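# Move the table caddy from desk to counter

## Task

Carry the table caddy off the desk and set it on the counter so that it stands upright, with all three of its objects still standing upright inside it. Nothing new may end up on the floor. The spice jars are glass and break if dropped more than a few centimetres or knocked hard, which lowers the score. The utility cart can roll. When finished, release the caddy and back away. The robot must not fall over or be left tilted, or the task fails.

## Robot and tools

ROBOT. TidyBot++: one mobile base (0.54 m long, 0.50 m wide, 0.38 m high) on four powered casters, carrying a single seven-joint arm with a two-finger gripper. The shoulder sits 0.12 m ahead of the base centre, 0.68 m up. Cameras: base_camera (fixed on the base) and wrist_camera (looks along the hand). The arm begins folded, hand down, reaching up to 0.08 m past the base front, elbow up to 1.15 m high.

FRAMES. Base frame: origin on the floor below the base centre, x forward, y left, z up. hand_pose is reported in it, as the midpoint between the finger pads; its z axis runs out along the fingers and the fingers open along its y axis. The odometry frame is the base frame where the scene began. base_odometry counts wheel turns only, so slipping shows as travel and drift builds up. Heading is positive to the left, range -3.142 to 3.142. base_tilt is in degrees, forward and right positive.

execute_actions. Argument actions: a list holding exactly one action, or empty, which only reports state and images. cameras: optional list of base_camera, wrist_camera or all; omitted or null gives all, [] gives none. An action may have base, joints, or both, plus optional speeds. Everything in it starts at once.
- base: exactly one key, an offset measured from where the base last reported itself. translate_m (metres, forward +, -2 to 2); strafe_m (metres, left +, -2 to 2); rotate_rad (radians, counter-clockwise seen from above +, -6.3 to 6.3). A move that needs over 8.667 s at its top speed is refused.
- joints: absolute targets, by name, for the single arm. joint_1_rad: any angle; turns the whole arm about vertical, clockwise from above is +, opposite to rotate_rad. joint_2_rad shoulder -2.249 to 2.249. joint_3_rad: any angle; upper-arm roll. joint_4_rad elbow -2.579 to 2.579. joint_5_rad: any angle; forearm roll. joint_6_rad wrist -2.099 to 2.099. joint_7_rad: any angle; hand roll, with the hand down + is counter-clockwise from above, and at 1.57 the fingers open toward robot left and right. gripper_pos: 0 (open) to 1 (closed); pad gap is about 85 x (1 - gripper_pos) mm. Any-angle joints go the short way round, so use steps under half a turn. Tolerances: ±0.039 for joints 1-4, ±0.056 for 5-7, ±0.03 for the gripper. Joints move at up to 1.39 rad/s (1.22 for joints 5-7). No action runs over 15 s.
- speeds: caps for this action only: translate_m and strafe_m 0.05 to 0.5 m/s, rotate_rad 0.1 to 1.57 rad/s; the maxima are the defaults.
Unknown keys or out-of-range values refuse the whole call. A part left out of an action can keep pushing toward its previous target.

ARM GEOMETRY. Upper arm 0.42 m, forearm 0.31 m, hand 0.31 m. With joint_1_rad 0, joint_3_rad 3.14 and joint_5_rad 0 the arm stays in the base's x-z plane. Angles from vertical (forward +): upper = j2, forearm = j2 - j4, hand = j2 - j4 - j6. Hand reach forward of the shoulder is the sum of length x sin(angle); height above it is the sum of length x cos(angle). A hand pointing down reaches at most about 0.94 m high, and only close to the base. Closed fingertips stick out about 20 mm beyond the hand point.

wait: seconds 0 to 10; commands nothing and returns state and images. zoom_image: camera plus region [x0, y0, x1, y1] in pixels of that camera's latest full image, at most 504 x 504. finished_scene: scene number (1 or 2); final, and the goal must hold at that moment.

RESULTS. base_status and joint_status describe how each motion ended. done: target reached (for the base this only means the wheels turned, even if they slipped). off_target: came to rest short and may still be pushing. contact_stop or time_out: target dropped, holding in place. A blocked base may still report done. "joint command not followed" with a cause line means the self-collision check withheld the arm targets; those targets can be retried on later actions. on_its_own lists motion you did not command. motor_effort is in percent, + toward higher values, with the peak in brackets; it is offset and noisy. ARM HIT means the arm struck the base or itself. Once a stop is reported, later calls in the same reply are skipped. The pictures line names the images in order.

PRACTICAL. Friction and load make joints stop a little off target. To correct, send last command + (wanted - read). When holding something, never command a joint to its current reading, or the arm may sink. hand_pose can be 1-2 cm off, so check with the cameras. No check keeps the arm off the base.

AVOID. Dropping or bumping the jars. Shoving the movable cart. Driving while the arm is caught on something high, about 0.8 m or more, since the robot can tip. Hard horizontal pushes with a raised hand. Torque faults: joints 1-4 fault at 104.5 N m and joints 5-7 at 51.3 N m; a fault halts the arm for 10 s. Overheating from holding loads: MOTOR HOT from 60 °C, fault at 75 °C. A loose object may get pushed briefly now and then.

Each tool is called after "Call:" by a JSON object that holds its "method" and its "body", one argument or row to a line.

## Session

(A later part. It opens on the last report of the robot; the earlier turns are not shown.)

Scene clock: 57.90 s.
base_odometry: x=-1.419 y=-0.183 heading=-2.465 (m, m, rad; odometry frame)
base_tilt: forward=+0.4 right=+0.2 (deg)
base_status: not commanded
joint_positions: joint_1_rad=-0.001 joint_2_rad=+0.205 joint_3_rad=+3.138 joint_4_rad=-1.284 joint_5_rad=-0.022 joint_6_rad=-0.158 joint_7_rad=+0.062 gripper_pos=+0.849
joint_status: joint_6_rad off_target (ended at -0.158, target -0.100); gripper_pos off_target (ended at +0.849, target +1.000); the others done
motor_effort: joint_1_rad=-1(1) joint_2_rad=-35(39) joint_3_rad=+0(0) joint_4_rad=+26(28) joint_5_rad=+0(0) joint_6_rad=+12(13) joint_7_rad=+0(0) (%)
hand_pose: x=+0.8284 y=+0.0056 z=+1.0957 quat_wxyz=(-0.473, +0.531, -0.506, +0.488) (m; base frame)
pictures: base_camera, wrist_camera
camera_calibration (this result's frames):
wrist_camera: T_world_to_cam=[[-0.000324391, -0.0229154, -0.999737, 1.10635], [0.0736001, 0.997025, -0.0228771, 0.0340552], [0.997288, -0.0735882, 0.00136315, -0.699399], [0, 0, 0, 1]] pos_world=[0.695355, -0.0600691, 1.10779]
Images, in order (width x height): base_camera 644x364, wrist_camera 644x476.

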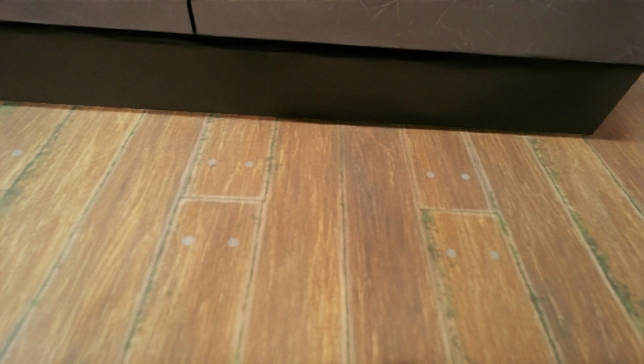

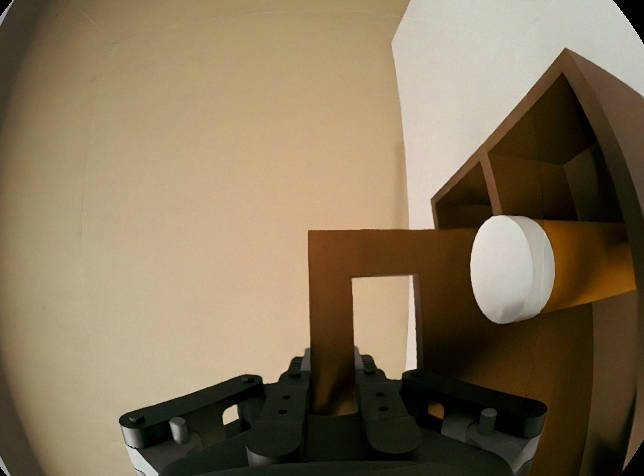

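Call:
{"method": "execute_actions", "body": {
  "actions": [
    {"base":{"translate_m":0.05},"speeds":{"translate_m":0.08}}
  ],
  "cameras": []
}}

Call:
{"method": "execute_actions", "body": {
  "actions": [
    {"joints":{"joint_2_rad":0.2,"joint_6_rad":-0.06,"gripper_pos":1}}
  ],
  "cameras": ["wrist_camera"]
}}

Scene clock: 59.17 s.
base_odometry: x=-1.458 y=-0.214 heading=-2.465 (m, m, rad; odometry frame)
base_tilt: forward=+0.3 right=+0.2 (deg)
base_status: done
joint_positions: joint_1_rad=-0.001 joint_2_rad=+0.203 joint_3_rad=+3.138 joint_4_rad=-1.284 joint_5_rad=-0.022 joint_6_rad=-0.157 joint_7_rad=+0.062 gripper_pos=+0.849
joint_status: not commanded
motor_effort: joint_1_rad=+0(0) joint_2_rad=-35(39) joint_3_rad=+1(0) joint_4_rad=+26(28) joint_5_rad=+0(0) joint_6_rad=+12(12) joint_7_rad=+0(0) (%)
hand_pose: x=+0.8275 y=+0.0056 z=+1.0976 quat_wxyz=(-0.474, +0.530, -0.505, +0.489) (m; base frame)
pictures: none
No camera images: the call's "cameras" was empty. Leave "cameras" out to get every camera's image.

Scene clock: 59.83 s.
base_odometry: x=-1.458 y=-0.214 heading=-2.465 (m, m, rad; odometry frame)
base_tilt: forward=+0.3 right=+0.1 (deg)
base_status: not commanded
joint_positions: joint_1_rad=-0.001 joint_2_rad=+0.218 joint_3_rad=+3.138 joint_4_rad=-1.284 joint_5_rad=-0.022 joint_6_rad=-0.116 joint_7_rad=+0.062 gripper_pos=+0.849
joint_status: gripper_pos off_target (ended at +0.849, target +1.000); the others done
motor_effort: joint_1_rad=+0(1) joint_2_rad=-35(37) joint_3_rad=+0(0) joint_4_rad=+26(27) joint_5_rad=+0(0) joint_6_rad=+12(13) joint_7_rad=+0(0) (%)
hand_pose: x=+0.8345 y=+0.0053 z=+1.0997 quat_wxyz=(-0.480, +0.523, -0.499, +0.496) (m; base frame)
pictures: wrist_camera
camera_calibration (this result's frames):
wrist_camera: T_world_to_cam=[[0.0290877, -0.0226676, -0.99932, 1.08532], [0.0751843, 0.99696, -0.0204256, 0.0299583], [0.996745, -0.074539, 0.0307035, -0.737372], [0, 0, 0, 1]] pos_world=[0.70115, -0.0602286, 1.10784]
Images, in order (width x height): wrist_camera 644x476.

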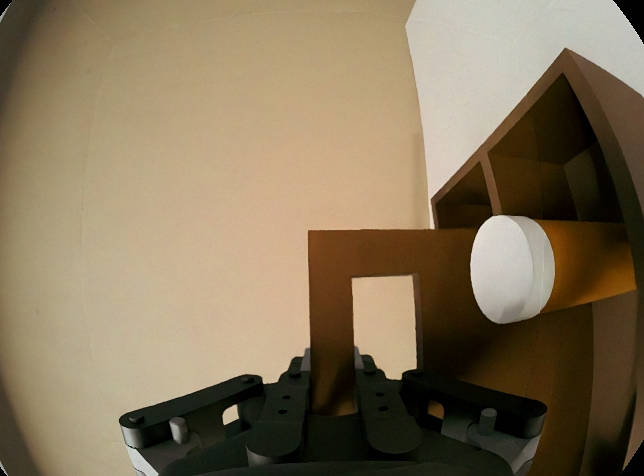

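Angle now good (1.62). Lower, keeping it.

Call:
{"method": "execute_actions", "body": {
  "actions": [
    {"joints":{"joint_2_rad":0.235,"joint_6_rad":-0.03,"gripper_pos":1}}
  ],
  "cameras": ["wrist_camera"]
}}

Scene clock: 60.63 s.
base_odometry: x=-1.458 y=-0.214 heading=-2.465 (m, m, rad; odometry frame)
base_tilt: forward=+0.3 right=+0.2 (deg)
base_status: not commanded
joint_positions: joint_1_rad=-0.001 joint_2_rad=+0.248 joint_3_rad=+3.138 joint_4_rad=-1.284 joint_5_rad=-0.022 joint_6_rad=-0.081 joint_7_rad=+0.062 gripper_pos=+0.849
joint_status: gripper_pos off_target (ended at +0.849, target +1.000); the others done
motor_effort: joint_1_rad=+0(1) joint_2_rad=-34(37) joint_3_rad=+1(1) joint_4_rad=+25(27) joint_5_rad=+1(1) joint_6_rad=+11(12) joint_7_rad=+0(1) (%)
hand_pose: x=+0.8473 y=+0.0051 z=+1.0889 quat_wxyz=(-0.481, +0.522, -0.499, +0.497) (m; base frame)
pictures: wrist_camera
camera_calibration (this result's frames):
wrist_camera: T_world_to_cam=[[0.0336697, -0.0225192, -0.999179, 1.07012], [0.0760499, 0.996905, -0.0199053, 0.0277017], [0.996535, -0.0753172, 0.0352781, -0.754571], [0, 0, 0, 1]] pos_world=[0.713819, -0.0603499, 1.09641]
Images, in order (width x height): wrist_camera 644x476.

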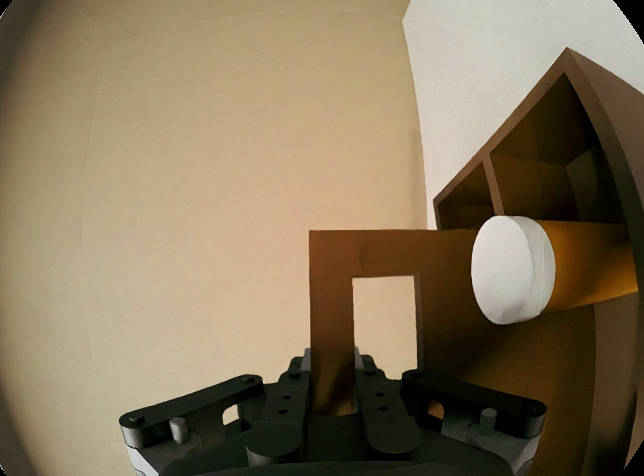

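Call:
{"method": "execute_actions", "body": {
  "actions": [
    {"joints":{"joint_2_rad":0.27,"joint_6_rad":-0.01,"gripper_pos":1}}
  ],
  "cameras": ["wrist_camera"]
}}

Scene clock: 61.33 s.
base_odometry: x=-1.458 y=-0.214 heading=-2.465 (m, m, rad; odometry frame)
base_tilt: forward=+0.3 right=+0.2 (deg)
base_status: not commanded
joint_positions: joint_1_rad=-0.001 joint_2_rad=+0.260 joint_3_rad=+3.138 joint_4_rad=-1.284 joint_5_rad=-0.022 joint_6_rad=-0.056 joint_7_rad=+0.062 gripper_pos=+0.849
joint_status: gripper_pos off_target (ended at +0.849, target +1.000); the others done
motor_effort: joint_1_rad=+0(1) joint_2_rad=-32(34) joint_3_rad=+1(1) joint_4_rad=+23(25) joint_5_rad=+1(1) joint_6_rad=+11(11) joint_7_rad=+0(1) (%)
hand_pose: x=+0.8526 y=+0.0049 z=+1.0878 quat_wxyz=(-0.484, +0.519, -0.496, +0.501) (m; base frame)
pictures: wrist_camera
camera_calibration (this result's frames):
wrist_camera: T_world_to_cam=[[0.0467089, -0.0224152, -0.998657, 1.05713], [0.0768769, 0.996864, -0.0187793, 0.0255175], [0.995946, -0.0758964, 0.0482856, -0.773474], [0, 0, 0, 1]] pos_world=[0.718999, -0.0604456, 1.09354]
Images, in order (width x height): wrist_camera 644x476.

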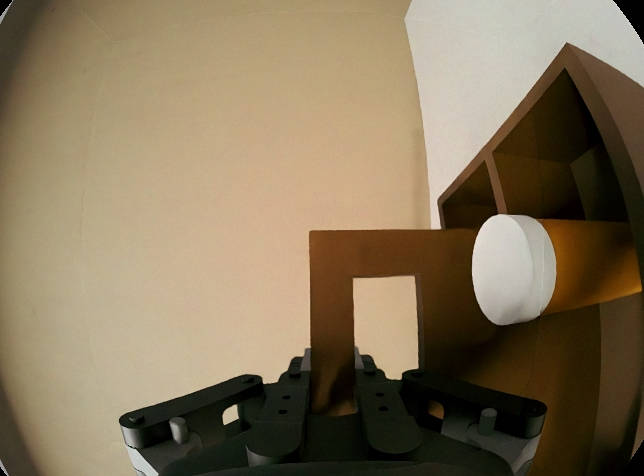

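Call:
{"method": "execute_actions", "body": {
  "actions": [
    {"joints":{"joint_2_rad":0.28,"joint_4_rad":-1.29,"gripper_pos":0.45}}
  ]
}}

Scene clock: 62.30 s.
base_odometry: x=-1.458 y=-0.214 heading=-2.465 (m, m, rad; odometry frame)
base_tilt: forward=+0.3 right=+0.1 (deg)
base_status: not commanded
joint_positions: joint_1_rad=-0.001 joint_2_rad=+0.261 joint_3_rad=+3.138 joint_4_rad=-1.284 joint_5_rad=-0.022 joint_6_rad=-0.038 joint_7_rad=+0.062 gripper_pos=+0.450
joint_status: all done
motor_effort: joint_1_rad=+0(1) joint_2_rad=-27(32) joint_3_rad=+0(0) joint_4_rad=+20(24) joint_5_rad=+0(1) joint_6_rad=+7(11) joint_7_rad=+0(1) (%)
hand_pose: x=+0.8531 y=+0.0048 z=+1.0925 quat_wxyz=(-0.488, +0.514, -0.492, +0.505) (m; base frame)
pictures: base_camera, wrist_camera
camera_calibration (this result's frames):
wrist_camera: T_world_to_cam=[[0.0631314, -0.0223438, -0.997755, 1.0468], [0.0775707, 0.996835, -0.0174151, 0.023608], [0.994986, -0.0762971, 0.0646648, -0.791269], [0, 0, 0, 1]] pos_world=[0.719385, -0.0605154, 1.09602]
Images, in order (width x height): base_camera 644x364, wrist_camera 644x476.

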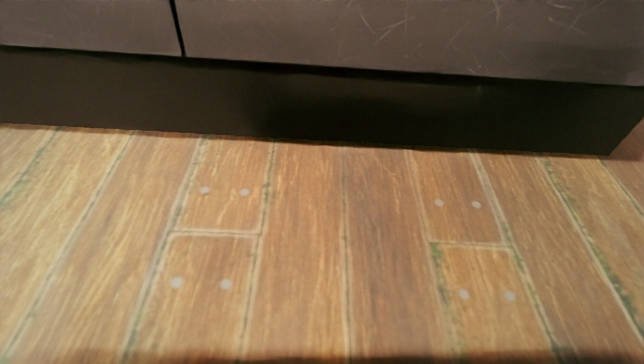

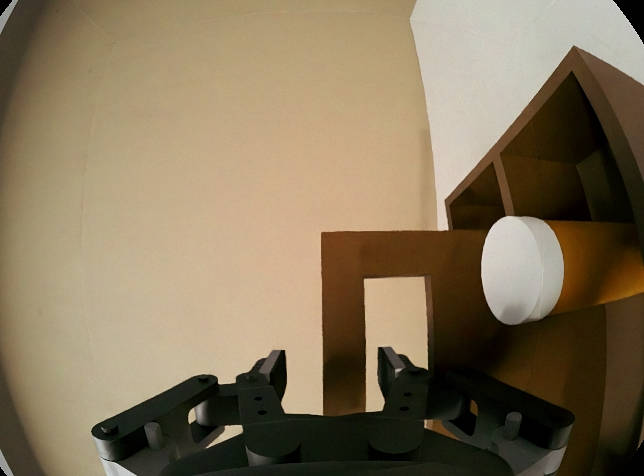

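Both fingers are free of the bar. Back out.

Call:
{"method": "execute_actions", "body": {
  "actions": [
    {"base":{"translate_m":-0.1},"speeds":{"translate_m":0.06}}
  ],
  "cameras": ["wrist_camera"]
}}

Call:
{"method": "execute_actions", "body": {
  "actions": [
    {"base":{"translate_m":-0.5},"joints":{"joint_7_rad":1.6}}
  ],
  "cameras": ["wrist_camera"]
}}

Scene clock: 64.50 s.
base_odometry: x=-1.380 y=-0.152 heading=-2.465 (m, m, rad; odometry frame)
base_tilt: forward=+0.3 right=+0.2 (deg)
base_status: done
joint_positions: joint_1_rad=-0.001 joint_2_rad=+0.270 joint_3_rad=+3.138 joint_4_rad=-1.284 joint_5_rad=-0.022 joint_6_rad=-0.034 joint_7_rad=+0.062 gripper_pos=+0.450
joint_status: not commanded
motor_effort: joint_1_rad=+0(1) joint_2_rad=-31(35) joint_3_rad=+0(0) joint_4_rad=+21(23) joint_5_rad=+0(1) joint_6_rad=+8(9) joint_7_rad=+0(0) (%)
hand_pose: x=+0.8566 y=+0.0048 z=+1.0873 quat_wxyz=(-0.487, +0.516, -0.493, +0.504) (m; base frame)
pictures: wrist_camera
camera_calibration (this result's frames):
wrist_camera: T_world_to_cam=[[0.058459, -0.0223383, -0.99804, 1.04575], [0.0775785, 0.996828, -0.0177671, 0.0236417], [0.995271, -0.0763878, 0.0600065, -0.789666], [0, 0, 0, 1]] pos_world=[0.722964, -0.0605272, 1.09151]
Images, in order (width x height): wrist_camera 644x476.

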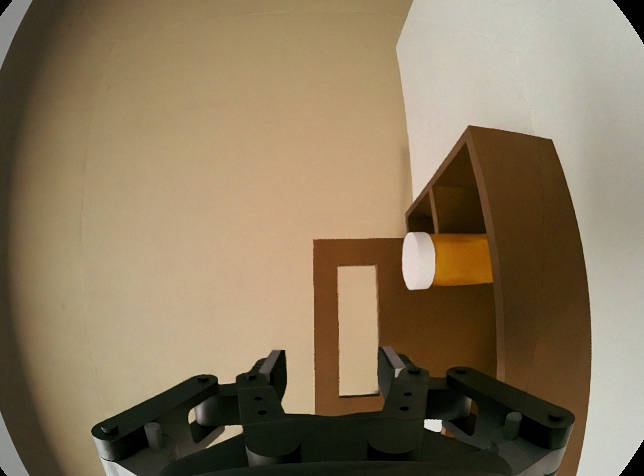

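Scene clock: 66.97 s.
base_odometry: x=-0.990 y=+0.161 heading=-2.466 (m, m, rad; odometry frame)
base_tilt: forward=+0.3 right=+0.2 (deg)
base_status: done
joint_positions: joint_1_rad=-0.001 joint_2_rad=+0.275 joint_3_rad=+3.138 joint_4_rad=-1.284 joint_5_rad=-0.022 joint_6_rad=-0.034 joint_7_rad=+1.598 gripper_pos=+0.450
joint_status: all done
motor_effort: joint_1_rad=-1(2) joint_2_rad=-32(37) joint_3_rad=+0(1) joint_4_rad=+23(24) joint_5_rad=+0(1) joint_6_rad=+8(10) joint_7_rad=+0(0) (%)
hand_pose: x=+0.8587 y=+0.0048 z=+1.0836 quat_wxyz=(+0.000, +0.715, +0.004, +0.699) (m; base frame)
pictures: wrist_camera
camera_calibration (this result's frames):
wrist_camera: T_world_to_cam=[[0.0809482, -0.996622, -0.0138841, -0.0392105], [0.0610268, 0.0188595, -0.997958, 1.10442], [0.994848, 0.0799356, 0.0623473, -0.794391], [0, 0, 0, 1]] pos_world=[0.726073, 0.00359319, 1.15115]
Images, in order (width x height): wrist_camera 644x476.

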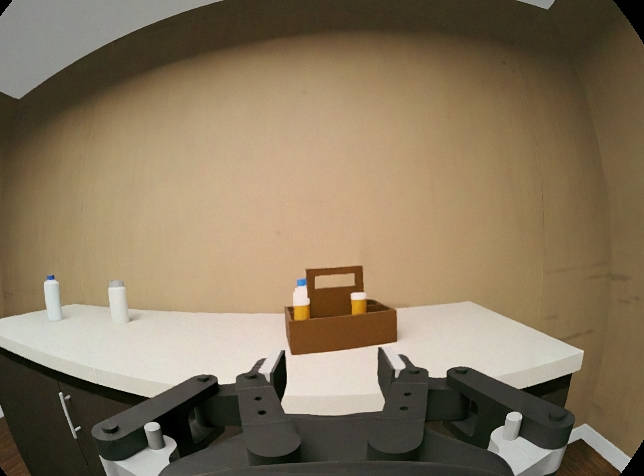

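Call:
{"method": "finished_scene", "body": {
  "scene": 1
}}

The scene is finished: the task was done.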